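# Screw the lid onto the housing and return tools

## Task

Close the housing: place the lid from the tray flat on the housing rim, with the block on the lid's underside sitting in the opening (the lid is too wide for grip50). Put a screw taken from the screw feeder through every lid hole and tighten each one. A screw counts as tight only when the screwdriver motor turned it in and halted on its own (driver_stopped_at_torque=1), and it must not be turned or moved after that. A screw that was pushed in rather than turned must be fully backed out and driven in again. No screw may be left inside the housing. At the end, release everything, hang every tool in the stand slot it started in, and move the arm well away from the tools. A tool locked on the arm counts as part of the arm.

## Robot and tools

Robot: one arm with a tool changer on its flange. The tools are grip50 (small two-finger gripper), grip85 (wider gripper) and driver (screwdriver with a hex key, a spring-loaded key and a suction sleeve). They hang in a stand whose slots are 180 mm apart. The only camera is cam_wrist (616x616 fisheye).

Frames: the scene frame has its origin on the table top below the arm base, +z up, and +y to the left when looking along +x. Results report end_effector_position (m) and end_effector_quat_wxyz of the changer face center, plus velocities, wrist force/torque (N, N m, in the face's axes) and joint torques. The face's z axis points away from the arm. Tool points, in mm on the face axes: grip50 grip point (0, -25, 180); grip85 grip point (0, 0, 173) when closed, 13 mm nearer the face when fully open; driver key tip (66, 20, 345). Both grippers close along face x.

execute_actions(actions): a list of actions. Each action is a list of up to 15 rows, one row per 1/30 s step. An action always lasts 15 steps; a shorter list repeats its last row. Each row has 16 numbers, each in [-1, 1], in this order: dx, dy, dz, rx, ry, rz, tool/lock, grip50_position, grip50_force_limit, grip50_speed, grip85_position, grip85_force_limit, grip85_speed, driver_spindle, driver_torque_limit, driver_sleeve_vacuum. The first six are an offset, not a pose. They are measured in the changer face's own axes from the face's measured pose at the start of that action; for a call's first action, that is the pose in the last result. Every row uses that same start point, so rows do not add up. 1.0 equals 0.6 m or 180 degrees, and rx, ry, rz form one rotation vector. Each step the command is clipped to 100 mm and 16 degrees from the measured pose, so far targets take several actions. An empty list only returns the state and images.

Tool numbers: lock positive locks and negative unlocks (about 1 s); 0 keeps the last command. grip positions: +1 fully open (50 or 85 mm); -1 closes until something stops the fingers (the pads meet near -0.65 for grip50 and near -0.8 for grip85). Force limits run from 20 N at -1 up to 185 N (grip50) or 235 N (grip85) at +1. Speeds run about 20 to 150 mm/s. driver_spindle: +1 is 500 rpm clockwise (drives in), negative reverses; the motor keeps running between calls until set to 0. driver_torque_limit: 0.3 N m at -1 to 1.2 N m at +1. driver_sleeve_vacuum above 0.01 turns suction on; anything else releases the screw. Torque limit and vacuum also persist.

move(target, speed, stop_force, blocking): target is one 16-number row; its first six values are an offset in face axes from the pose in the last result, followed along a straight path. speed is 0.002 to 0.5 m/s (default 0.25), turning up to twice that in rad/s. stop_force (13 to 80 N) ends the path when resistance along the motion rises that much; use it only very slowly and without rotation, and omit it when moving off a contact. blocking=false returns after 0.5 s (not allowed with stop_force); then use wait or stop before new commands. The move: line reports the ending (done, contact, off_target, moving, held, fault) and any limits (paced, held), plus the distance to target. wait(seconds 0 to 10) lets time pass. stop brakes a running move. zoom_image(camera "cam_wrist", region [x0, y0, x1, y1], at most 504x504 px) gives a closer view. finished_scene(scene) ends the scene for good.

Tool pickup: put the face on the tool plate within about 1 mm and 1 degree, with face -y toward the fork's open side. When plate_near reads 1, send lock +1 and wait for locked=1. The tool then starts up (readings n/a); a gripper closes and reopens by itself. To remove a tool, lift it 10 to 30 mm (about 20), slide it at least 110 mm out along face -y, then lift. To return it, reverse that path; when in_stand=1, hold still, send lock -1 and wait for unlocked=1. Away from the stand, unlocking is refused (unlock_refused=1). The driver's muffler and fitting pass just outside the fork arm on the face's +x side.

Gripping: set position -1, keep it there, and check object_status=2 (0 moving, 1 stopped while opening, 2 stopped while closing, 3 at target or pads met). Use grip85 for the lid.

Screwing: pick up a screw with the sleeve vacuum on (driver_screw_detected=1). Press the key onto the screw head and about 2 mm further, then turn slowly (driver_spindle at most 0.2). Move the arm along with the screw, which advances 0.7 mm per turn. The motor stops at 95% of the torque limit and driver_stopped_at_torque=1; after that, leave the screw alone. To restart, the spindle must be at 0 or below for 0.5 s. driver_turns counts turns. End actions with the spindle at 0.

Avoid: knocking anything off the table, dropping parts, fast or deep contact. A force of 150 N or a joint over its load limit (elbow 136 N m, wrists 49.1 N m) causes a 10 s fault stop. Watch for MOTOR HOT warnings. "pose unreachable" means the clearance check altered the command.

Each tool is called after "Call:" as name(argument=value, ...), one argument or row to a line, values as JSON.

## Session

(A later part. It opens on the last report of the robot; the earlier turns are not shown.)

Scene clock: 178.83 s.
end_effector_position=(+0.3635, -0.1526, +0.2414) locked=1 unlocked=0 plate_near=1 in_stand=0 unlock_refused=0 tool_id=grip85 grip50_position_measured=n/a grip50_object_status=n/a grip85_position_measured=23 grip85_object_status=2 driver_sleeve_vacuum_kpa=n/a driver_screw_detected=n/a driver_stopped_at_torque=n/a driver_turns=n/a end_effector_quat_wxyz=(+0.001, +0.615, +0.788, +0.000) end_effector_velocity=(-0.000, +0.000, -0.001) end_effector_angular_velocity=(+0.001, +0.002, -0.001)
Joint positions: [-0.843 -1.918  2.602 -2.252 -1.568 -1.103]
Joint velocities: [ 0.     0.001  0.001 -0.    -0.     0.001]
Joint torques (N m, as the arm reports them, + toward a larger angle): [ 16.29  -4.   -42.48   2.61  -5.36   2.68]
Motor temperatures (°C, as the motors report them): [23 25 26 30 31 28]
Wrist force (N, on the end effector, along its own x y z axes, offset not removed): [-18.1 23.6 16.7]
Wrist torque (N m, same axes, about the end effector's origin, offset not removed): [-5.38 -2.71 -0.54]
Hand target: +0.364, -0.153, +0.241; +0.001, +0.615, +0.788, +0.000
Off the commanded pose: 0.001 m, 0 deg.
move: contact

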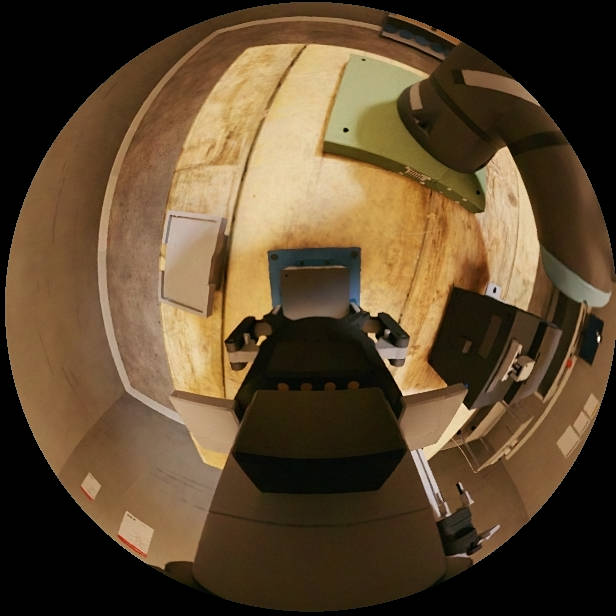

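Call:
move(
  target=[0,0,0,0,0,0,0,0,0,0,1,-0.8,-1,0,0,0],
)

Call:
move(
  target=[0,0,-0.05,0,0,0,0,0,0,0,1,-0.8,0,0,0,0],
  speed=0.05,
)

Call:
move(
  target=[0,-0.07,0,0,0,0,0,0,0,0,-1,-0.8,1,0,0,0],
  speed=0.05,
)

Call:
move(
  target=[0,0,0.04,0,0,0,0,0,0,0,-1,-0.8,1,0,0,0],
  speed=0.004,
  stop_force=13,
)

Call:
move(
  target=[0,0,-0.02,0,0,0,0,0,0,0,-1,-0.8,1,0,0,0],
  speed=0.05,
)

Call:
move(
  target=[0,0.145,0,0,0,0,0,0,0,0,-1,-0.8,1,0,0,0],
  speed=0.05,
)

Call:
move(
  target=[0,0,0.04,0,0,0,0,0,0,0,-1,-0.8,1,0,0,0],
  speed=0.004,
  stop_force=13,
)

Scene clock: 192.67 s.
end_effector_position=(+0.3635, -0.1525, +0.2414) locked=1 unlocked=0 plate_near=1 in_stand=0 unlock_refused=0 tool_id=grip85 grip50_position_measured=n/a grip50_object_status=n/a grip85_position_measured=3 grip85_object_status=0 driver_sleeve_vacuum_kpa=n/a driver_screw_detected=n/a driver_stopped_at_torque=n/a driver_turns=n/a end_effector_quat_wxyz=(+0.001, +0.615, +0.788, +0.000) end_effector_velocity=(-0.001, +0.000, -0.001) end_effector_angular_velocity=(+0.000, +0.001, -0.001)
Joint positions: [-0.843 -1.918  2.602 -2.252 -1.568 -1.103]
Joint velocities: [-0.001 -0.     0.001 -0.    -0.001 -0.   ]
Joint torques (N m, as the arm reports them, + toward a larger angle): [-17.5  -27.72 -36.44  -3.53   2.18  -1.59]
Motor temperatures (°C, as the motors report them): [23 25 26 30 31 28]
Wrist force (N, on the end effector, along its own x y z axes, offset not removed): [-1.5 -1.8 -1.2]
Wrist torque (N m, same axes, about the end effector's origin, offset not removed): [-0.27 -0.01 0.15]
Hand target: +0.363, -0.153, +0.241; +0.001, +0.615, +0.788, +0.000
Off the commanded pose: 0.000 m, 0 deg.
move: done

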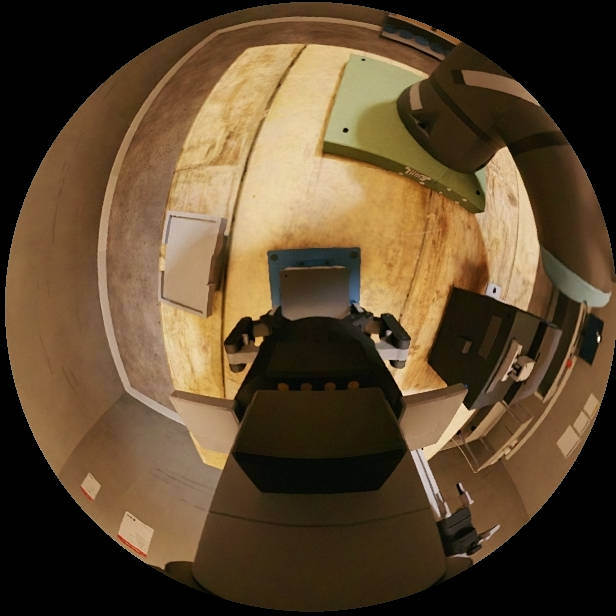

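Scene clock: 193.63 s.
end_effector_position=(+0.3635, -0.1525, +0.2712) locked=1 unlocked=0 plate_near=1 in_stand=0 unlock_refused=0 tool_id=grip85 grip50_position_measured=n/a grip50_object_status=n/a grip85_position_measured=3 grip85_object_status=3 driver_sleeve_vacuum_kpa=n/a driver_screw_detected=n/a driver_stopped_at_torque=n/a driver_turns=n/a end_effector_quat_wxyz=(+0.001, +0.615, +0.788, +0.000) end_effector_velocity=(-0.000, +0.000, +0.001) end_effector_angular_velocity=(+0.001, +0.001, +0.000)
Joint positions: [-0.843 -1.973  2.565 -2.161 -1.568 -1.103]
Joint velocities: [ 0.    -0.004 -0.002  0.007  0.    -0.   ]
Joint torques (N m, as the arm reports them, + toward a larger angle): [-17.2  -26.34 -57.59  -3.4   -0.47  -1.8 ]
Motor temperatures (°C, as the motors report them): [23 25 26 30 31 28]
Wrist force (N, on the end effector, along its own x y z axes, offset not removed): [-1.0 -2.4 -1.8]
Wrist torque (N m, same axes, about the end effector's origin, offset not removed): [-0.33 0.01 0.08]
Hand target: +0.363, -0.153, +0.271; +0.001, +0.615, +0.788, +0.000
Off the commanded pose: 0.000 m, 0 deg.
move: done

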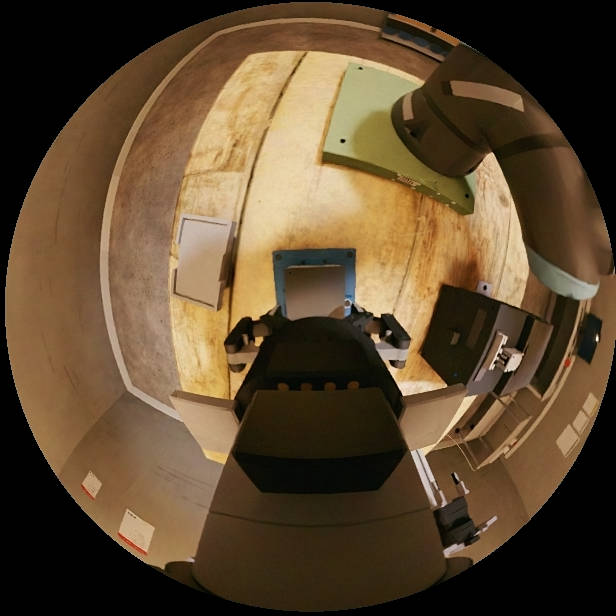

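Scene clock: 194.87 s.
end_effector_position=(+0.3229, -0.1627, +0.2712) locked=1 unlocked=0 plate_near=1 in_stand=0 unlock_refused=0 tool_id=grip85 grip50_position_measured=n/a grip50_object_status=n/a grip85_position_measured=231 grip85_object_status=3 driver_sleeve_vacuum_kpa=n/a driver_screw_detected=n/a driver_stopped_at_torque=n/a driver_turns=n/a end_effector_quat_wxyz=(+0.001, +0.615, +0.788, +0.000) end_effector_velocity=(-0.001, -0.000, +0.000) end_effector_angular_velocity=(+0.001, -0.002, +0.000)
Joint positions: [-0.957 -2.069  2.608 -2.108 -1.569 -1.217]
Joint velocities: [-0.005 -0.004  0.001  0.003  0.002 -0.006]
Joint torques (N m, as the arm reports them, + toward a larger angle): [-14.5  -14.29 -41.17  -4.3    1.95  -1.17]
Motor temperatures (°C, as the motors report them): [23 25 26 30 31 28]
Wrist force (N, on the end effector, along its own x y z axes, offset not removed): [-0.3 -3.7 -0.4]
Wrist torque (N m, same axes, about the end effector's origin, offset not removed): [-0.38 -0.16 0.20]
Hand target: +0.323, -0.163, +0.271; +0.001, +0.615, +0.788, +0.000
Off the commanded pose: 0.000 m, 0 deg.
move: done

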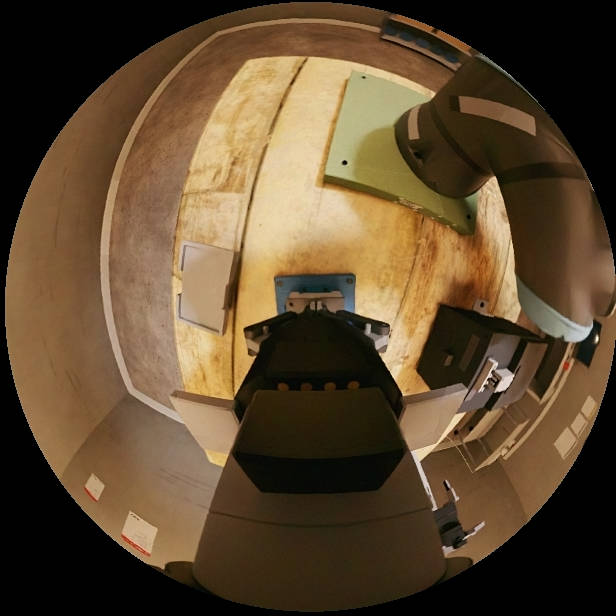

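Scene clock: 198.17 s.
end_effector_position=(+0.3229, -0.1628, +0.2595) locked=1 unlocked=0 plate_near=1 in_stand=0 unlock_refused=0 tool_id=grip85 grip50_position_measured=n/a grip50_object_status=n/a grip85_position_measured=231 grip85_object_status=3 driver_sleeve_vacuum_kpa=n/a driver_screw_detected=n/a driver_stopped_at_torque=n/a driver_turns=n/a end_effector_quat_wxyz=(+0.001, +0.615, +0.788, +0.000) end_effector_velocity=(-0.001, +0.001, +0.000) end_effector_angular_velocity=(+0.002, +0.002, -0.000)
Joint positions: [-0.957 -2.049  2.624 -2.144 -1.569 -1.217]
Joint velocities: [-0.    -0.002 -0.     0.005 -0.    -0.   ]
Joint torques (N m, as the arm reports them, + toward a larger angle): [ 17.63  -5.79 -38.2    1.24  -1.92   1.33]
Motor temperatures (°C, as the motors report them): [23 25 26 30 31 28]
Wrist force (N, on the end effector, along its own x y z axes, offset not removed): [-3.9 -1.5 -29.1]
Wrist torque (N m, same axes, about the end effector's origin, offset not removed): [-0.43 -0.76 0.04]
Hand target: +0.323, -0.163, +0.260; +0.001, +0.615, +0.788, +0.000
Off the commanded pose: 0.012 m, 0 deg.
move: contact

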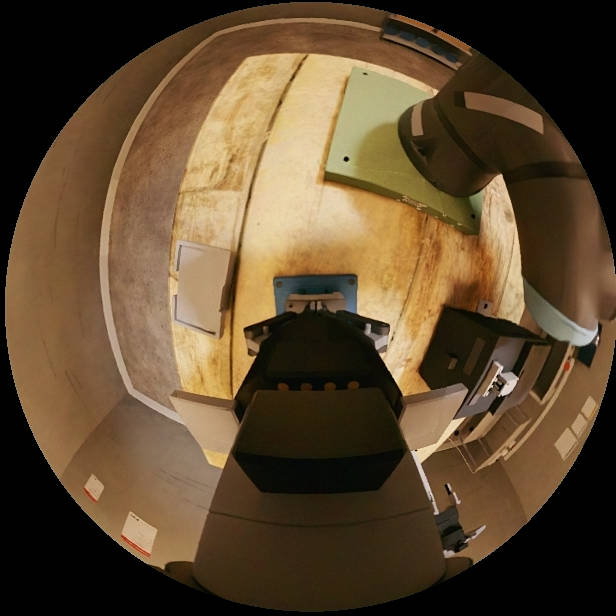

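Scene clock: 198.93 s.
end_effector_position=(+0.3229, -0.1628, +0.2713) locked=1 unlocked=0 plate_near=1 in_stand=0 unlock_refused=0 tool_id=grip85 grip50_position_measured=n/a grip50_object_status=n/a grip85_position_measured=231 grip85_object_status=3 driver_sleeve_vacuum_kpa=n/a driver_screw_detected=n/a driver_stopped_at_torque=n/a driver_turns=n/a end_effector_quat_wxyz=(+0.001, +0.615, +0.788, +0.000) end_effector_velocity=(+0.000, -0.000, +0.002) end_effector_angular_velocity=(+0.000, -0.001, -0.001)
Joint positions: [-0.957 -2.069  2.608 -2.108 -1.569 -1.217]
Joint velocities: [-0.    -0.003 -0.003  0.006  0.001  0.   ]
Joint torques (N m, as the arm reports them, + toward a larger angle): [  7.87 -15.49 -58.3   -3.94  -2.44  -0.33]
Motor temperatures (°C, as the motors report them): [23 25 26 30 31 28]
Wrist force (N, on the end effector, along its own x y z axes, offset not removed): [0.2 -2.9 0.5]
Wrist torque (N m, same axes, about the end effector's origin, offset not removed): [-0.33 -0.14 0.11]
Hand target: +0.323, -0.163, +0.272; +0.001, +0.615, +0.788, +0.000
Off the commanded pose: 0.000 m, 0 deg.
move: done

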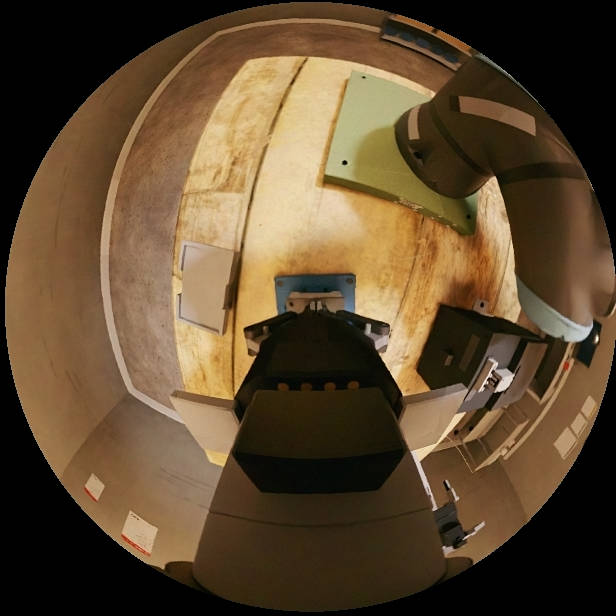

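Scene clock: 201.03 s.
end_effector_position=(+0.4071, -0.1415, +0.2714) locked=1 unlocked=0 plate_near=1 in_stand=0 unlock_refused=0 tool_id=grip85 grip50_position_measured=n/a grip50_object_status=n/a grip85_position_measured=231 grip85_object_status=3 driver_sleeve_vacuum_kpa=n/a driver_screw_detected=n/a driver_stopped_at_torque=n/a driver_turns=n/a end_effector_quat_wxyz=(+0.001, +0.615, +0.788, +0.000) end_effector_velocity=(+0.002, -0.000, +0.000) end_effector_angular_velocity=(-0.001, +0.000, -0.000)
Joint positions: [-0.738 -1.878  2.513 -2.205 -1.569 -0.998]
Joint velocities: [ 0.005  0.005 -0.004 -0.002 -0.001  0.005]
Joint torques (N m, as the arm reports them, + toward a larger angle): [ 17.79  -6.77 -55.33 -10.08  -2.39   1.51]
Motor temperatures (°C, as the motors report them): [23 25 26 30 31 28]
Wrist force (N, on the end effector, along its own x y z axes, offset not removed): [1.2 -0.8 3.8]
Wrist torque (N m, same axes, about the end effector's origin, offset not removed): [-0.24 -0.27 0.11]
Hand target: +0.407, -0.141, +0.271; +0.001, +0.615, +0.788, +0.000
Off the commanded pose: 0.000 m, 0 deg.
move: done

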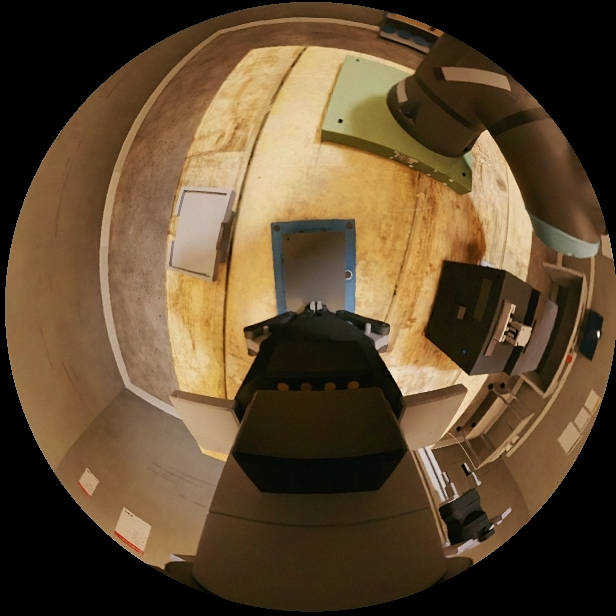

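Scene clock: 204.37 s.
end_effector_position=(+0.4071, -0.1415, +0.2595) locked=1 unlocked=0 plate_near=1 in_stand=0 unlock_refused=0 tool_id=grip85 grip50_position_measured=n/a grip50_object_status=n/a grip85_position_measured=231 grip85_object_status=3 driver_sleeve_vacuum_kpa=n/a driver_screw_detected=n/a driver_stopped_at_torque=n/a driver_turns=n/a end_effector_quat_wxyz=(+0.001, +0.615, +0.788, +0.000) end_effector_velocity=(-0.001, +0.001, +0.000) end_effector_angular_velocity=(+0.002, +0.003, -0.000)
Joint positions: [-0.738 -1.858  2.527 -2.239 -1.569 -0.998]
Joint velocities: [-0.    -0.002  0.     0.005 -0.     0.   ]
Joint torques (N m, as the arm reports them, + toward a larger angle): [ -9.71 -23.17 -39.86  -0.42   2.     1.68]
Motor temperatures (°C, as the motors report them): [23 25 26 30 31 28]
Wrist force (N, on the end effector, along its own x y z axes, offset not removed): [-5.1 -2.8 -18.0]
Wrist torque (N m, same axes, about the end effector's origin, offset not removed): [-0.56 -0.29 0.16]
Hand target: +0.407, -0.142, +0.260; +0.001, +0.615, +0.788, +0.000
Off the commanded pose: 0.012 m, 0 deg.
move: contact

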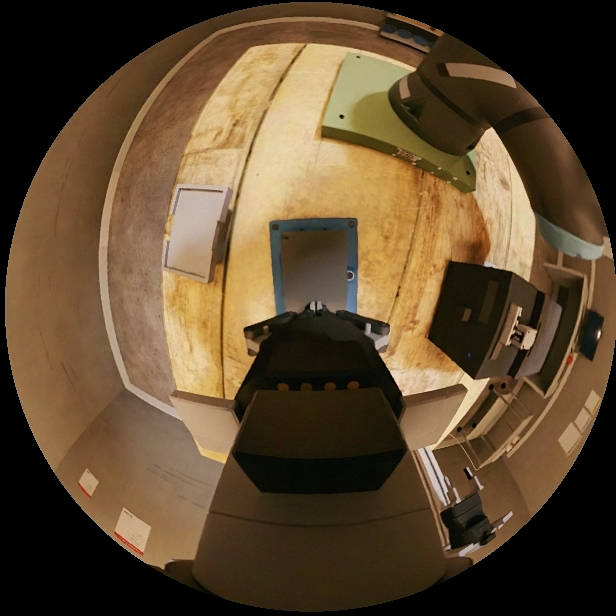

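Call:
move(
  target=[0,0,-0.2837,0.0003,0.0003,0,0,0,0,0,1,0,1,0,0,0],
  speed=0.2,
)

Call:
move(
  target=[0.156,0.218,0,0,0,0.0454,0,0,0,0,1,0,1,0,0,0],
  speed=0.2,
)

Scene clock: 212.33 s.
end_effector_position=(+0.4069, -0.1414, +0.4296) locked=1 unlocked=0 plate_near=1 in_stand=0 unlock_refused=0 tool_id=grip85 grip50_position_measured=n/a grip50_object_status=n/a grip85_position_measured=3 grip85_object_status=3 driver_sleeve_vacuum_kpa=n/a driver_screw_detected=n/a driver_stopped_at_torque=n/a driver_turns=n/a end_effector_quat_wxyz=(+0.000, +0.615, +0.788, -0.000) end_effector_velocity=(-0.000, +0.000, +0.002) end_effector_angular_velocity=(+0.001, +0.000, +0.001)
Joint positions: [-0.739 -2.042  2.294 -1.82  -1.569 -0.999]
Joint velocities: [-0.    -0.001 -0.003  0.004  0.    -0.001]
Joint torques (N m, as the arm reports them, + toward a larger angle): [-16.3  -25.86 -63.83  -3.87   2.21  -1.82]
Motor temperatures (°C, as the motors report them): [23 25 26 30 31 28]
Wrist force (N, on the end effector, along its own x y z axes, offset not removed): [-2.1 -3.9 1.2]
Wrist torque (N m, same axes, about the end effector's origin, offset not removed): [-0.43 0.08 0.11]
Hand target: +0.407, -0.141, +0.430; +0.000, +0.615, +0.788, +0.000
Off the commanded pose: 0.000 m, 0 deg.
move: done

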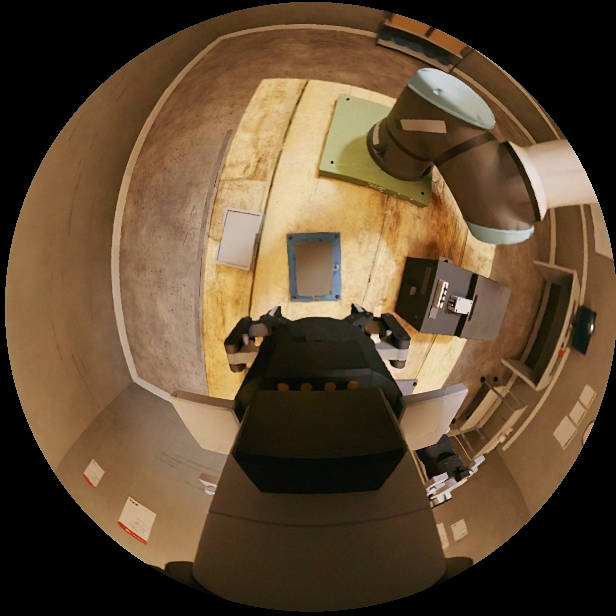

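Scene clock: 213.70 s.
end_effector_position=(+0.5107, -0.0187, +0.4295) locked=1 unlocked=0 plate_near=1 in_stand=0 unlock_refused=0 tool_id=grip85 grip50_position_measured=n/a grip50_object_status=n/a grip85_position_measured=3 grip85_object_status=3 driver_sleeve_vacuum_kpa=n/a driver_screw_detected=n/a driver_stopped_at_torque=n/a driver_turns=n/a end_effector_quat_wxyz=(+0.000, +0.670, +0.743, -0.000) end_effector_velocity=(+0.001, +0.002, -0.000) end_effector_angular_velocity=(+0.000, +0.000, -0.002)
Joint positions: [-0.373 -1.87   2.194 -1.893 -1.568 -0.491]
Joint velocities: [ 0.004  0.003 -0.002 -0.001  0.     0.006]
Joint torques (N m, as the arm reports them, + toward a larger angle): [ 17.92 -18.41 -62.72 -10.23  -2.18   2.26]
Motor temperatures (°C, as the motors report them): [23 25 26 30 31 28]
Wrist force (N, on the end effector, along its own x y z axes, offset not removed): [-2.7 -3.6 1.0]
Wrist torque (N m, same axes, about the end effector's origin, offset not removed): [-0.43 0.05 0.23]
Hand target: +0.511, -0.019, +0.429; +0.000, +0.670, +0.743, -0.000
Off the commanded pose: 0.000 m, 0 deg.
move: done

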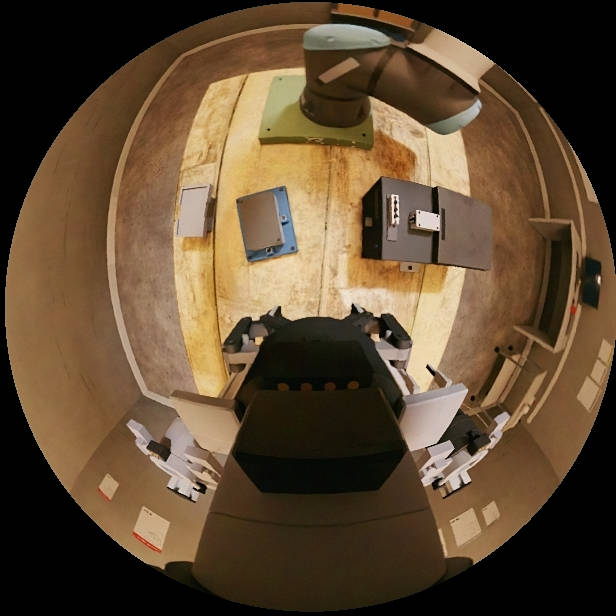

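Call:
move(
  target=[-0.0006,0.2512,0,0,0,0,0,0,0,0,1,0,1,0,0,0],
  speed=0.06,
  stop_force=25,
)

Call:
move(
  target=[0,0,0.0315,0,0,0,0,0,0,0,1,0,1,0,0,0],
  speed=0.01,
  stop_force=20,
)

Call:
execute_actions(
  actions=[
    [[0,0,0,0,0,0,-1,0,0,0,1,0,1,0,0,0]],
    [[0,0,0,0,0,0,-1,0,0,0,1,0,1,0,0,0]],
    [[0,0,0,0,0,0,-1,0,0,0,1,0,1,0,0,0]],
  ],
)

Scene clock: 223.20 s.
end_effector_position=(+0.6605, -0.0032, +0.4295) locked=1 unlocked=0 plate_near=1 in_stand=0 unlock_refused=0 tool_id=grip85 grip50_position_measured=n/a grip50_object_status=n/a grip85_position_measured=3 grip85_object_status=3 driver_sleeve_vacuum_kpa=n/a driver_screw_detected=n/a driver_stopped_at_torque=n/a driver_turns=n/a end_effector_quat_wxyz=(+0.000, +0.670, +0.743, -0.000) end_effector_velocity=(+0.001, +0.000, -0.001) end_effector_angular_velocity=(-0.000, +0.001, +0.000)
Joint positions: [-0.26  -1.594  1.969 -1.944 -1.568 -0.377]
Joint velocities: [ 0.001  0.003 -0.002 -0.    -0.     0.001]
Joint torques (N m, as the arm reports them, + toward a larger angle): [ 18.76 -50.31 -62.08  -9.47   1.46   2.19]
Motor temperatures (°C, as the motors report them): [23 25 26 30 31 28]
Wrist force (N, on the end effector, along its own x y z axes, offset not removed): [-2.4 -0.3 -1.6]
Wrist torque (N m, same axes, about the end effector's origin, offset not removed): [-0.20 0.03 0.08]
Hand target: +0.661, -0.003, +0.429; +0.000, +0.670, +0.743, -0.000
Off the commanded pose: 0.000 m, 0 deg.
move: done

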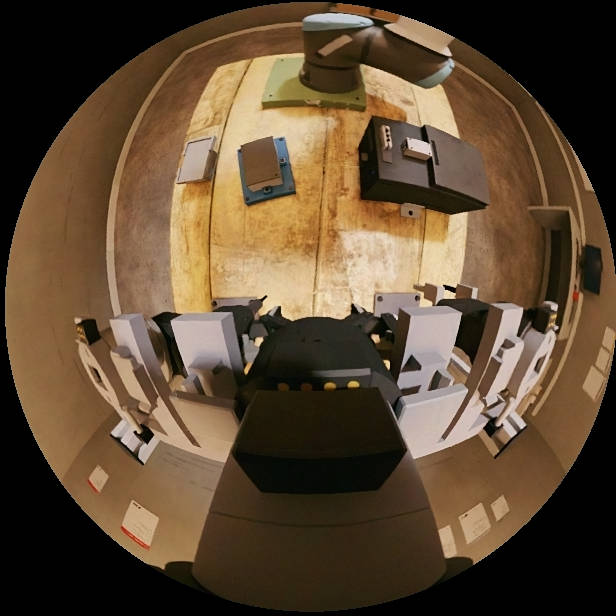

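Scene clock: 225.30 s.
end_effector_position=(+0.6605, -0.0032, +0.4107) locked=1 unlocked=0 plate_near=1 in_stand=1 unlock_refused=0 tool_id=grip85 grip50_position_measured=n/a grip50_object_status=n/a grip85_position_measured=3 grip85_object_status=3 driver_sleeve_vacuum_kpa=n/a driver_screw_detected=n/a driver_stopped_at_torque=n/a driver_turns=n/a end_effector_quat_wxyz=(+0.000, +0.670, +0.743, -0.000) end_effector_velocity=(+0.000, +0.000, -0.002) end_effector_angular_velocity=(+0.000, -0.001, +0.000)
Joint positions: [-0.26  -1.581  1.992 -1.98  -1.568 -0.377]
Joint velocities: [ 0.     0.001  0.002 -0.004  0.001  0.   ]
Joint torques (N m, as the arm reports them, + toward a larger angle): [ 19.97 -47.9  -42.28 -10.11   1.38   1.38]
Motor temperatures (°C, as the motors report them): [23 25 26 30 31 28]
Wrist force (N, on the end effector, along its own x y z axes, offset not removed): [-1.4 -1.2 -1.5]
Wrist torque (N m, same axes, about the end effector's origin, offset not removed): [-0.20 -0.07 0.13]
Hand target: +0.660, -0.003, +0.411; +0.000, +0.670, +0.743, -0.000
Off the commanded pose: 0.000 m, 0 deg.
move: done

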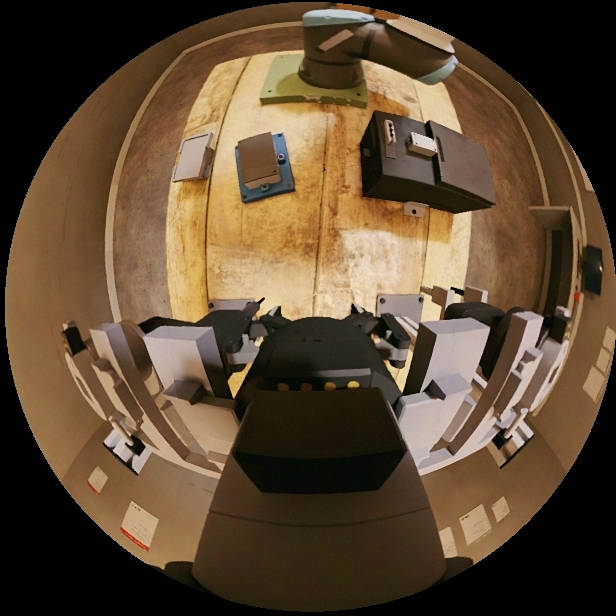

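Scene clock: 226.80 s.
end_effector_position=(+0.6605, -0.0032, +0.4107) locked=0 unlocked=1 plate_near=1 in_stand=1 unlock_refused=0 tool_id=none grip50_position_measured=n/a grip50_object_status=n/a grip85_position_measured=n/a grip85_object_status=n/a driver_sleeve_vacuum_kpa=n/a driver_screw_detected=n/a driver_stopped_at_torque=n/a driver_turns=n/a end_effector_quat_wxyz=(+0.000, +0.670, +0.743, -0.000) end_effector_velocity=(+0.000, +0.000, +0.000) end_effector_angular_velocity=(+0.000, -0.000, +0.001)
Joint positions: [-0.26  -1.581  1.992 -1.98  -1.568 -0.377]
Joint velocities: [ 0.  0. -0.  0.  0. -0.]
Joint torques (N m, as the arm reports them, + toward a larger angle): [ 17.41 -60.13 -52.94  -7.84   1.23   1.89]
Motor temperatures (°C, as the motors report them): [23 25 26 30 31 28]
Wrist force (N, on the end effector, along its own x y z axes, offset not removed): [0.7 -1.3 0.6]
Wrist torque (N m, same axes, about the end effector's origin, offset not removed): [-0.28 -0.31 0.03]
Hand target: +0.661, -0.003, +0.411; +0.000, +0.670, +0.743, -0.000
Off the commanded pose: 0.000 m, 0 deg.

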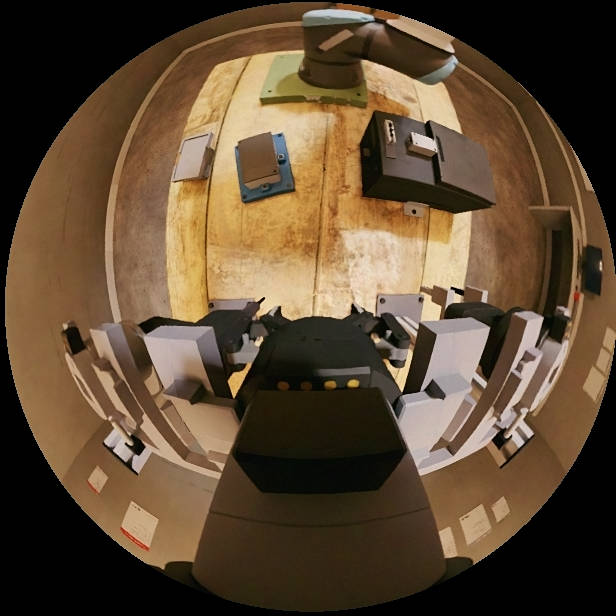

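Call:
move(
  target=[0,0,-0.1,0,0,0,0,0,0,0,0,0,0,0,0,0],
  speed=0.06,
)

Call:
zoom_image(
  camera="cam_wrist",
  region=[250,280,390,390],
)

Call:
move(
  target=[-0.3003,0,0,0,0,0,0,0,0,0,0,0,0,0,0,0],
)

Call:
zoom_image(
  camera="cam_wrist",
  region=[250,280,390,390],
)

Scene clock: 233.77 s.
end_effector_position=(+0.6605, -0.0032, +0.4705) locked=0 unlocked=1 plate_near=0 in_stand=0 unlock_refused=0 tool_id=none grip50_position_measured=n/a grip50_object_status=n/a grip85_position_measured=n/a grip85_object_status=n/a driver_sleeve_vacuum_kpa=n/a driver_screw_detected=n/a driver_stopped_at_torque=n/a driver_turns=n/a end_effector_quat_wxyz=(+0.000, +0.670, +0.743, -0.000) end_effector_velocity=(-0.000, -0.000, +0.002) end_effector_angular_velocity=(-0.001, +0.001, -0.001)
Joint positions: [-0.26  -1.618  1.915 -1.867 -1.568 -0.378]
Joint velocities: [ 0.    -0.001 -0.002  0.003 -0.001  0.001]
Joint torques (N m, as the arm reports them, + toward a larger angle): [-15.91 -61.07 -54.48  -1.83   1.1   -1.61]
Motor temperatures (°C, as the motors report them): [23 25 26 30 31 28]
Wrist force (N, on the end effector, along its own x y z axes, offset not removed): [0.7 -4.7 0.8]
Wrist torque (N m, same axes, about the end effector's origin, offset not removed): [-0.42 -0.12 0.11]
Hand target: +0.660, -0.003, +0.471; +0.000, +0.670, +0.743, -0.000
Off the commanded pose: 0.000 m, 0 deg.
move: done

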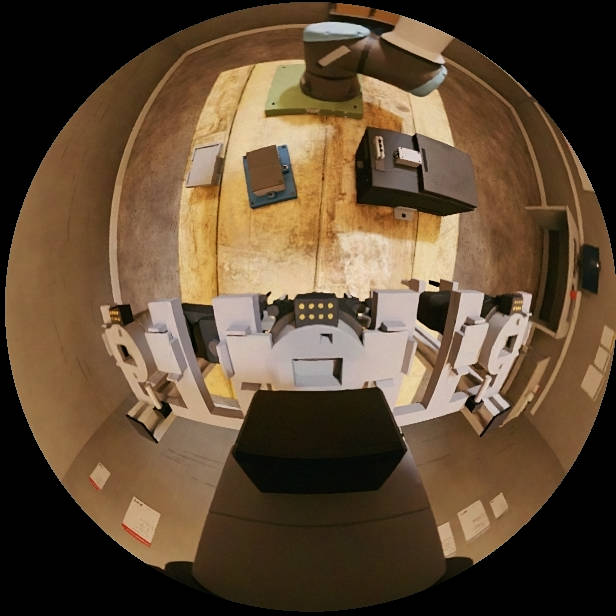

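Region (250, 280, 390, 390) of cam_wrist's 616x616 image, scaled by 3.600, with more detail than that image has; it fills the top 396 rows of this view, and the rest is white.

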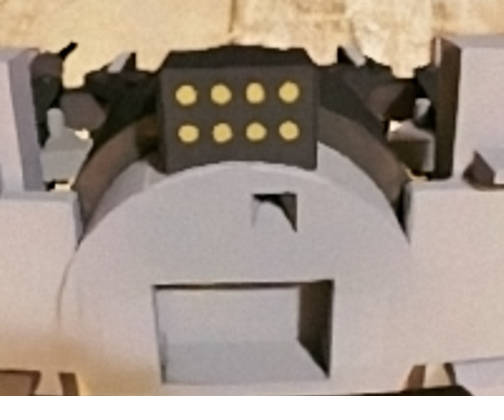

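Scene clock: 235.07 s.
end_effector_position=(+0.6793, -0.1823, +0.4706) locked=0 unlocked=1 plate_near=0 in_stand=0 unlock_refused=0 tool_id=none grip50_position_measured=n/a grip50_object_status=n/a grip85_position_measured=n/a grip85_object_status=n/a driver_sleeve_vacuum_kpa=n/a driver_screw_detected=n/a driver_stopped_at_torque=n/a driver_turns=n/a end_effector_quat_wxyz=(+0.000, +0.670, +0.743, -0.000) end_effector_velocity=(+0.000, -0.002, -0.000) end_effector_angular_velocity=(-0.000, +0.000, +0.001)
Joint positions: [-0.5   -1.544  1.843 -1.868 -1.569 -0.618]
Joint velocities: [-0.002  0.001 -0.001  0.    -0.001 -0.003]
Joint torques (N m, as the arm reports them, + toward a larger angle): [-18.34 -44.31 -54.84  -1.65   2.07  -1.73]
Motor temperatures (°C, as the motors report them): [23 25 26 30 31 28]
Wrist force (N, on the end effector, along its own x y z axes, offset not removed): [0.1 -4.1 -1.4]
Wrist torque (N m, same axes, about the end effector's origin, offset not removed): [-0.43 -0.16 0.15]
Hand target: +0.679, -0.182, +0.471; +0.000, +0.670, +0.743, -0.000
Off the commanded pose: 0.000 m, 0 deg.
move: done

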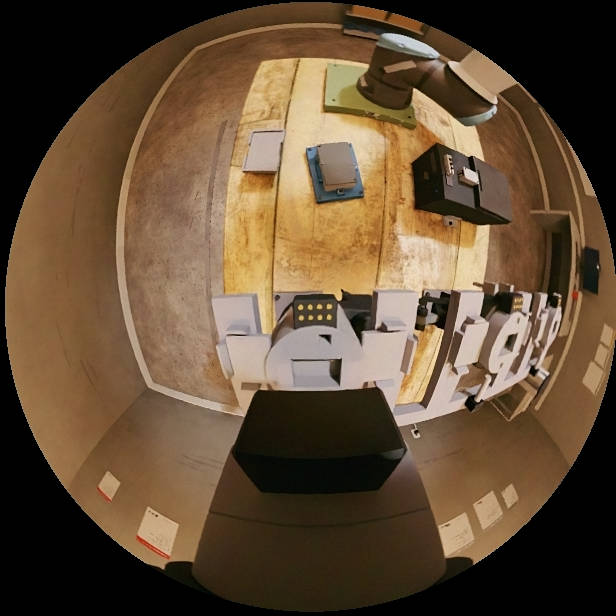

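Region (250, 280, 390, 390) of cam_wrist's 616x616 image, scaled by 3.600, with more detail than that image has; it fills the top 396 rows of this view, and the rest is white.

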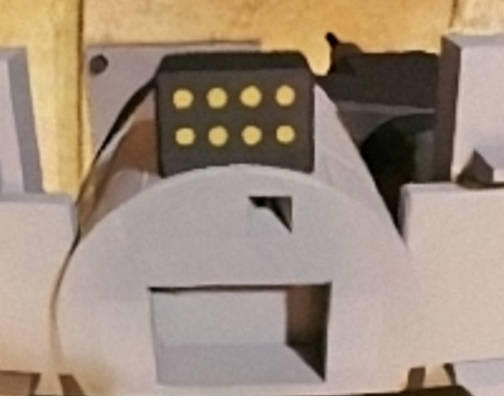

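Call:
move(
  target=[-0.001,0.0008,0.085,0,0,0,0,0,0,0,0,0,0,0,0,0],
  speed=0.08,
)

Call:
move(
  target=[0,0,0.02,0,0,0,0,0,0,0,0,0,0,0,0,0],
  speed=0.004,
  stop_force=13,
)

Call:
execute_actions(
  actions=[
    [[0,0,0,0,0,0,1,0,0,0,0,0,0,0,0,0]],
    [[0,0,0,0,0,0,1,0,0,0,0,0,0,0,0,0]],
    [[0,0,0,0,0,0,1,0,0,0,0,0,0,0,0,0]],
  ],
)

Call:
move(
  target=[0,0,-0.033,0,0,0,0,0,0,0,0,0,0,0,0,0],
  speed=0.03,
)

Call:
move(
  target=[0,-0.22,0,0,0,0,0,0,0,0,0,0,0,0,0,0],
  speed=0.06,
)

Call:
move(
  target=[0,0,-0.2,0,0,0,0,0,0,0,0,0,0,0,0,0],
  speed=0.15,
)

Scene clock: 246.60 s.
end_effector_position=(+0.6798, -0.1829, +0.4198) locked=0 unlocked=1 plate_near=0 in_stand=0 unlock_refused=0 tool_id=none grip50_position_measured=n/a grip50_object_status=n/a grip85_position_measured=n/a grip85_object_status=n/a driver_sleeve_vacuum_kpa=n/a driver_screw_detected=n/a driver_stopped_at_torque=n/a driver_turns=n/a end_effector_quat_wxyz=(+0.000, +0.670, +0.743, -0.000) end_effector_velocity=(-0.000, -0.001, -0.002) end_effector_angular_velocity=(+0.001, -0.000, -0.001)
Joint positions: [-0.5   -1.514  1.906 -1.961 -1.569 -0.618]
Joint velocities: [-0.001  0.001  0.003 -0.004  0.     0.   ]
Joint torques (N m, as the arm reports them, + toward a larger angle): [  0.02 -46.86 -35.74  -8.25   0.18   1.92]
Motor temperatures (°C, as the motors report them): [23 25 26 30 31 28]
Wrist force (N, on the end effector, along its own x y z axes, offset not removed): [-1.5 -2.7 -0.5]
Wrist torque (N m, same axes, about the end effector's origin, offset not removed): [-0.23 0.00 0.00]
Hand target: +0.680, -0.183, +0.420; +0.000, +0.670, +0.743, -0.000
Off the commanded pose: 0.000 m, 0 deg.
move: done

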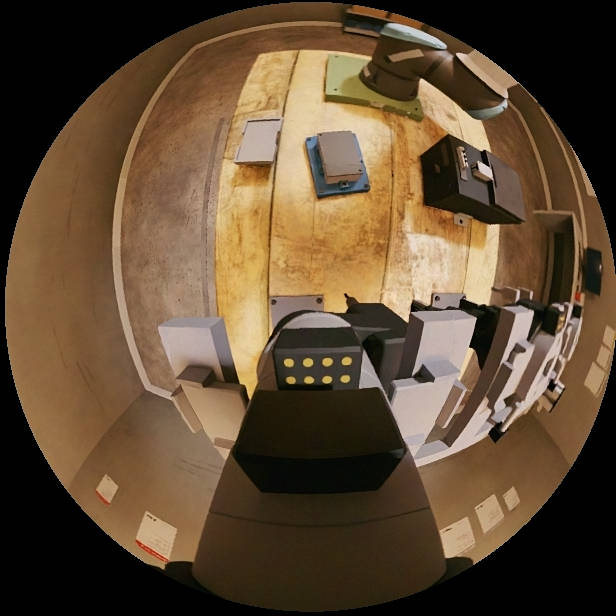

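Scene clock: 249.43 s.
end_effector_position=(+0.6799, -0.1829, +0.4101) locked=0 unlocked=1 plate_near=1 in_stand=1 unlock_refused=0 tool_id=none grip50_position_measured=n/a grip50_object_status=n/a grip85_position_measured=n/a grip85_object_status=n/a driver_sleeve_vacuum_kpa=n/a driver_screw_detected=n/a driver_stopped_at_torque=n/a driver_turns=n/a end_effector_quat_wxyz=(+0.000, +0.670, +0.743, -0.000) end_effector_velocity=(-0.000, +0.000, +0.001) end_effector_angular_velocity=(+0.001, +0.002, -0.001)
Joint positions: [-0.5   -1.507  1.918 -1.98  -1.569 -0.618]
Joint velocities: [ 0.    -0.    -0.001  0.003 -0.     0.001]
Joint torques (N m, as the arm reports them, + toward a larger angle): [  8.35 -51.94 -38.     1.42   0.41   1.98]
Motor temperatures (°C, as the motors report them): [23 25 26 30 31 28]
Wrist force (N, on the end effector, along its own x y z axes, offset not removed): [-1.5 -0.3 -28.6]
Wrist torque (N m, same axes, about the end effector's origin, offset not removed): [0.17 0.58 0.16]
Hand target: +0.680, -0.183, +0.410; +0.000, +0.670, +0.743, -0.000
Off the commanded pose: 0.002 m, 0 deg.
move: contact

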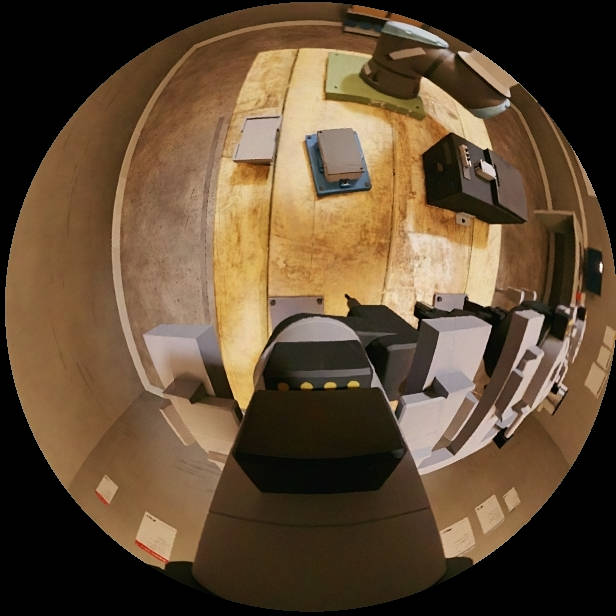

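Scene clock: 250.93 s.
end_effector_position=(+0.6799, -0.1829, +0.4102) locked=1 unlocked=0 plate_near=1 in_stand=1 unlock_refused=0 tool_id=driver grip50_position_measured=n/a grip50_object_status=n/a grip85_position_measured=n/a grip85_object_status=n/a driver_sleeve_vacuum_kpa=n/a driver_screw_detected=n/a driver_stopped_at_torque=n/a driver_turns=n/a end_effector_quat_wxyz=(+0.000, +0.670, +0.743, -0.000) end_effector_velocity=(+0.000, +0.000, -0.000) end_effector_angular_velocity=(+0.001, +0.000, +0.000)
Joint positions: [-0.5   -1.507  1.917 -1.98  -1.569 -0.618]
Joint velocities: [ 0.     0.     0.     0.     0.001 -0.   ]
Joint torques (N m, as the arm reports them, + toward a larger angle): [  7.12 -57.65 -38.24  -6.01   0.38   1.79]
Motor temperatures (°C, as the motors report them): [23 25 26 30 31 28]
Wrist force (N, on the end effector, along its own x y z axes, offset not removed): [-0.9 -0.9 -47.1]
Wrist torque (N m, same axes, about the end effector's origin, offset not removed): [0.38 2.60 0.32]
Hand target: +0.680, -0.183, +0.410; +0.000, +0.670, +0.743, -0.000
Off the commanded pose: 0.000 m, 0 deg.

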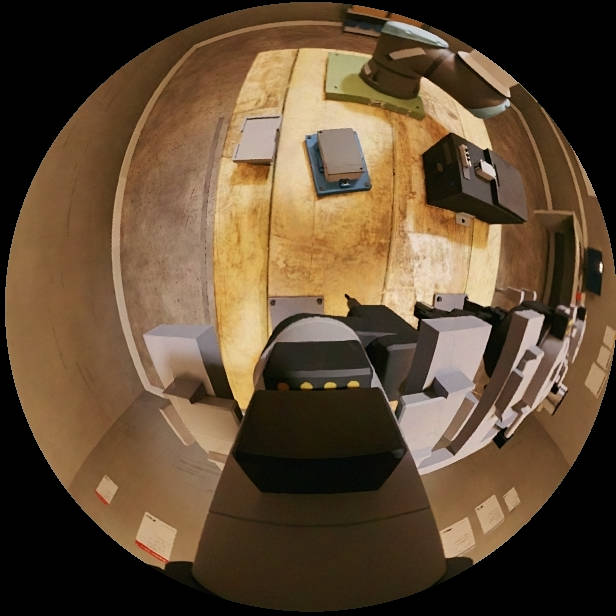

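Scene clock: 251.93 s.
end_effector_position=(+0.6799, -0.1829, +0.4298) locked=1 unlocked=0 plate_near=1 in_stand=0 unlock_refused=0 tool_id=driver grip50_position_measured=n/a grip50_object_status=n/a grip85_position_measured=n/a grip85_object_status=n/a driver_sleeve_vacuum_kpa=0 driver_screw_detected=0 driver_stopped_at_torque=0 driver_turns=0.00 end_effector_quat_wxyz=(+0.000, +0.670, +0.743, -0.000) end_effector_velocity=(-0.000, +0.000, +0.001) end_effector_angular_velocity=(-0.000, +0.001, +0.000)
Joint positions: [-0.5   -1.52   1.894 -1.943 -1.569 -0.618]
Joint velocities: [ 0.    -0.001 -0.002  0.003 -0.     0.   ]
Joint torques (N m, as the arm reports them, + toward a larger angle): [ -6.5  -88.4  -67.44  -5.11   0.63  -1.32]
Motor temperatures (°C, as the motors report them): [23 25 26 30 31 28]
Wrist force (N, on the end effector, along its own x y z axes, offset not removed): [-0.1 -3.7 2.7]
Wrist torque (N m, same axes, about the end effector's origin, offset not removed): [-0.46 -0.04 0.13]
Hand target: +0.680, -0.183, +0.430; +0.000, +0.670, +0.743, -0.000
Off the commanded pose: 0.000 m, 0 deg.
move: done

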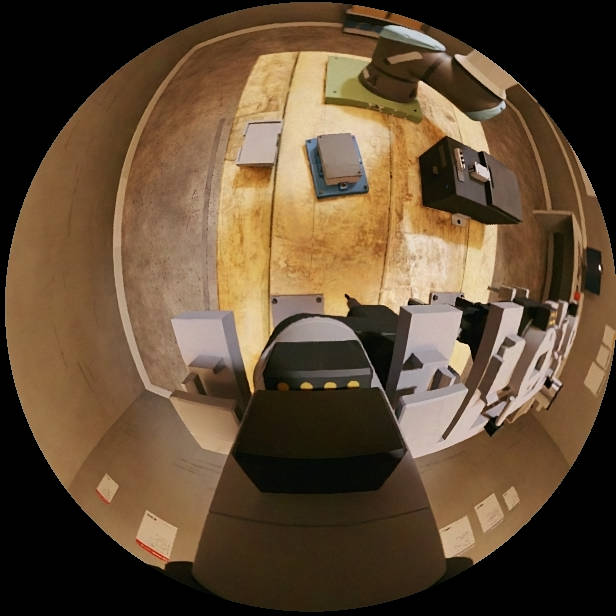

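Scene clock: 254.53 s.
end_effector_position=(+0.5487, -0.1967, +0.4297) locked=1 unlocked=0 plate_near=1 in_stand=0 unlock_refused=0 tool_id=driver grip50_position_measured=n/a grip50_object_status=n/a grip85_position_measured=n/a grip85_object_status=n/a driver_sleeve_vacuum_kpa=0 driver_screw_detected=0 driver_stopped_at_torque=0 driver_turns=0.00 end_effector_quat_wxyz=(+0.000, +0.670, +0.743, +0.000) end_effector_velocity=(-0.002, -0.000, +0.000) end_effector_angular_velocity=(-0.001, -0.000, -0.001)
Joint positions: [-0.635 -1.73   2.091 -1.93  -1.569 -0.753]
Joint velocities: [-0.002 -0.003  0.002  0.001 -0.    -0.001]
Joint torques (N m, as the arm reports them, + toward a larger angle): [-13.73 -63.06 -51.39  -4.8    0.    -1.76]
Motor temperatures (°C, as the motors report them): [23 25 26 30 31 28]
Wrist force (N, on the end effector, along its own x y z axes, offset not removed): [-1.6 -3.4 -0.1]
Wrist torque (N m, same axes, about the end effector's origin, offset not removed): [-0.47 0.01 0.18]
Hand target: +0.549, -0.197, +0.430; +0.000, +0.670, +0.743, +0.000
Off the commanded pose: 0.000 m, 0 deg.
move: done

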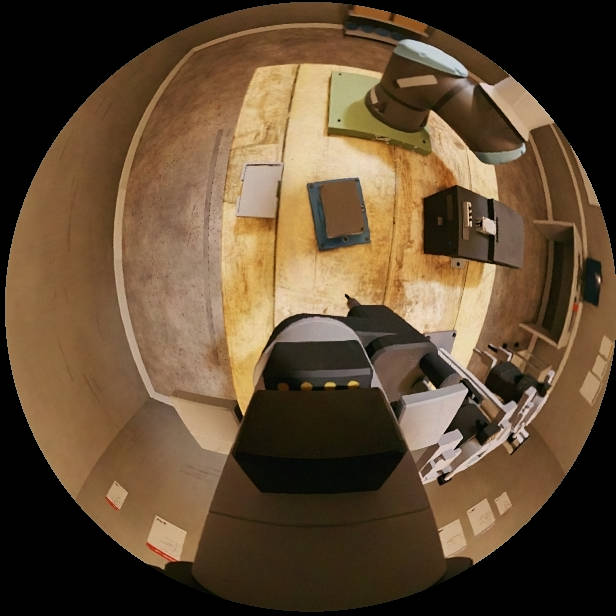

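Scene clock: 255.83 s.
end_effector_position=(+0.5486, -0.1966, +0.5495) locked=1 unlocked=0 plate_near=1 in_stand=0 unlock_refused=0 tool_id=driver grip50_position_measured=n/a grip50_object_status=n/a grip85_position_measured=n/a grip85_object_status=n/a driver_sleeve_vacuum_kpa=0 driver_screw_detected=0 driver_stopped_at_torque=0 driver_turns=0.00 end_effector_quat_wxyz=(+0.000, +0.670, +0.743, +0.000) end_effector_velocity=(+0.000, -0.000, +0.002) end_effector_angular_velocity=(-0.000, -0.000, -0.000)
Joint positions: [-0.636 -1.783  1.916 -1.703 -1.569 -0.753]
Joint velocities: [-0.001 -0.    -0.004  0.004  0.    -0.   ]
Joint torques (N m, as the arm reports them, + toward a larger angle): [-15.39 -63.68 -71.77  -4.62   1.49  -1.51]
Motor temperatures (°C, as the motors report them): [23 25 26 30 31 28]
Wrist force (N, on the end effector, along its own x y z axes, offset not removed): [-2.1 -2.9 1.4]
Wrist torque (N m, same axes, about the end effector's origin, offset not removed): [-0.37 0.04 0.07]
Hand target: +0.549, -0.197, +0.550; +0.000, +0.670, +0.743, +0.000
Off the commanded pose: 0.000 m, 0 deg.
move: done

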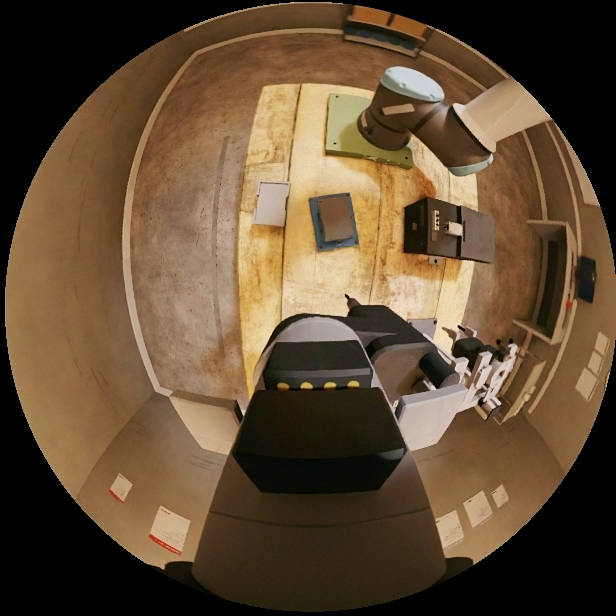

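Call:
move(
  target=[0.451,-0.321,0.03,0,0,0,0,0,0,0,0,0,0,0,0,0],
  speed=0.2,
)

Call:
zoom_image(
  camera="cam_wrist",
  region=[310,260,380,330],
)

Scene clock: 273.70 s.
end_effector_position=(+0.3290, +0.0523, +0.5313) locked=1 unlocked=0 plate_near=1 in_stand=0 unlock_refused=0 tool_id=driver grip50_position_measured=n/a grip50_object_status=n/a grip85_position_measured=n/a grip85_object_status=n/a driver_sleeve_vacuum_kpa=0 driver_screw_detected=0 driver_stopped_at_torque=0 driver_turns=0.00 end_effector_quat_wxyz=(+0.000, +0.670, +0.743, -0.000) end_effector_velocity=(-0.001, +0.002, -0.000) end_effector_angular_velocity=(-0.000, +0.001, +0.001)
Joint positions: [-0.385 -2.294  2.213 -1.489 -1.569 -0.502]
Joint velocities: [ 0.004 -0.002  0.001  0.002 -0.     0.003]
Joint torques (N m, as the arm reports them, + toward a larger angle): [ 17.89  -9.12 -55.22  -5.2   -1.63   1.3 ]
Motor temperatures (°C, as the motors report them): [23 25 26 30 31 28]
Wrist force (N, on the end effector, along its own x y z axes, offset not removed): [-0.6 -2.1 1.3]
Wrist torque (N m, same axes, about the end effector's origin, offset not removed): [-0.31 0.02 0.16]
Hand target: +0.329, +0.052, +0.531; +0.000, +0.670, +0.743, -0.000
Off the commanded pose: 0.000 m, 0 deg.
move: done

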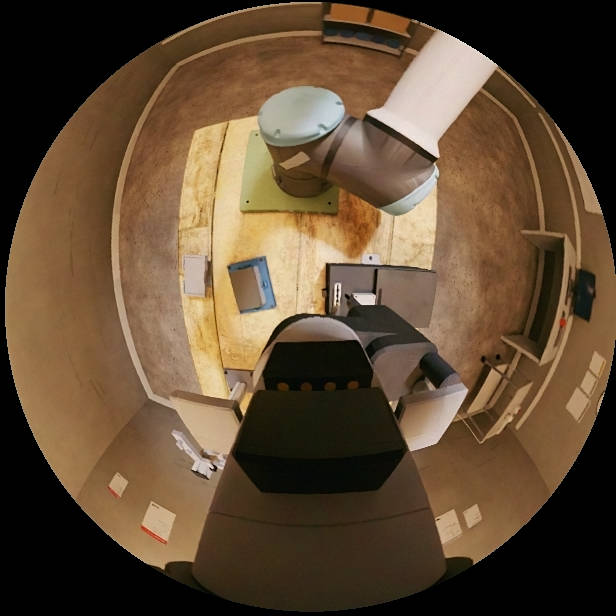

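Region (310, 260, 380, 330) of cam_wrist's 616x616 image, scaled by 7.200, with more detail than that image has.

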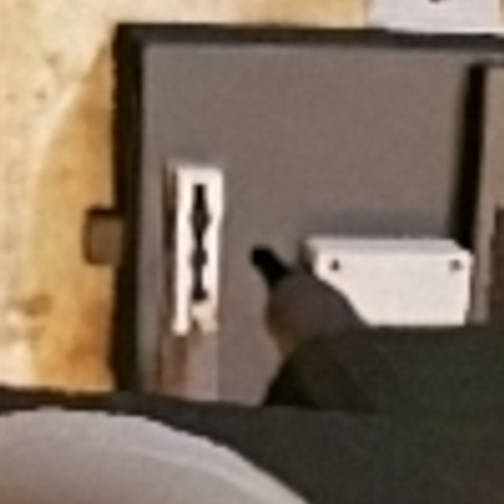

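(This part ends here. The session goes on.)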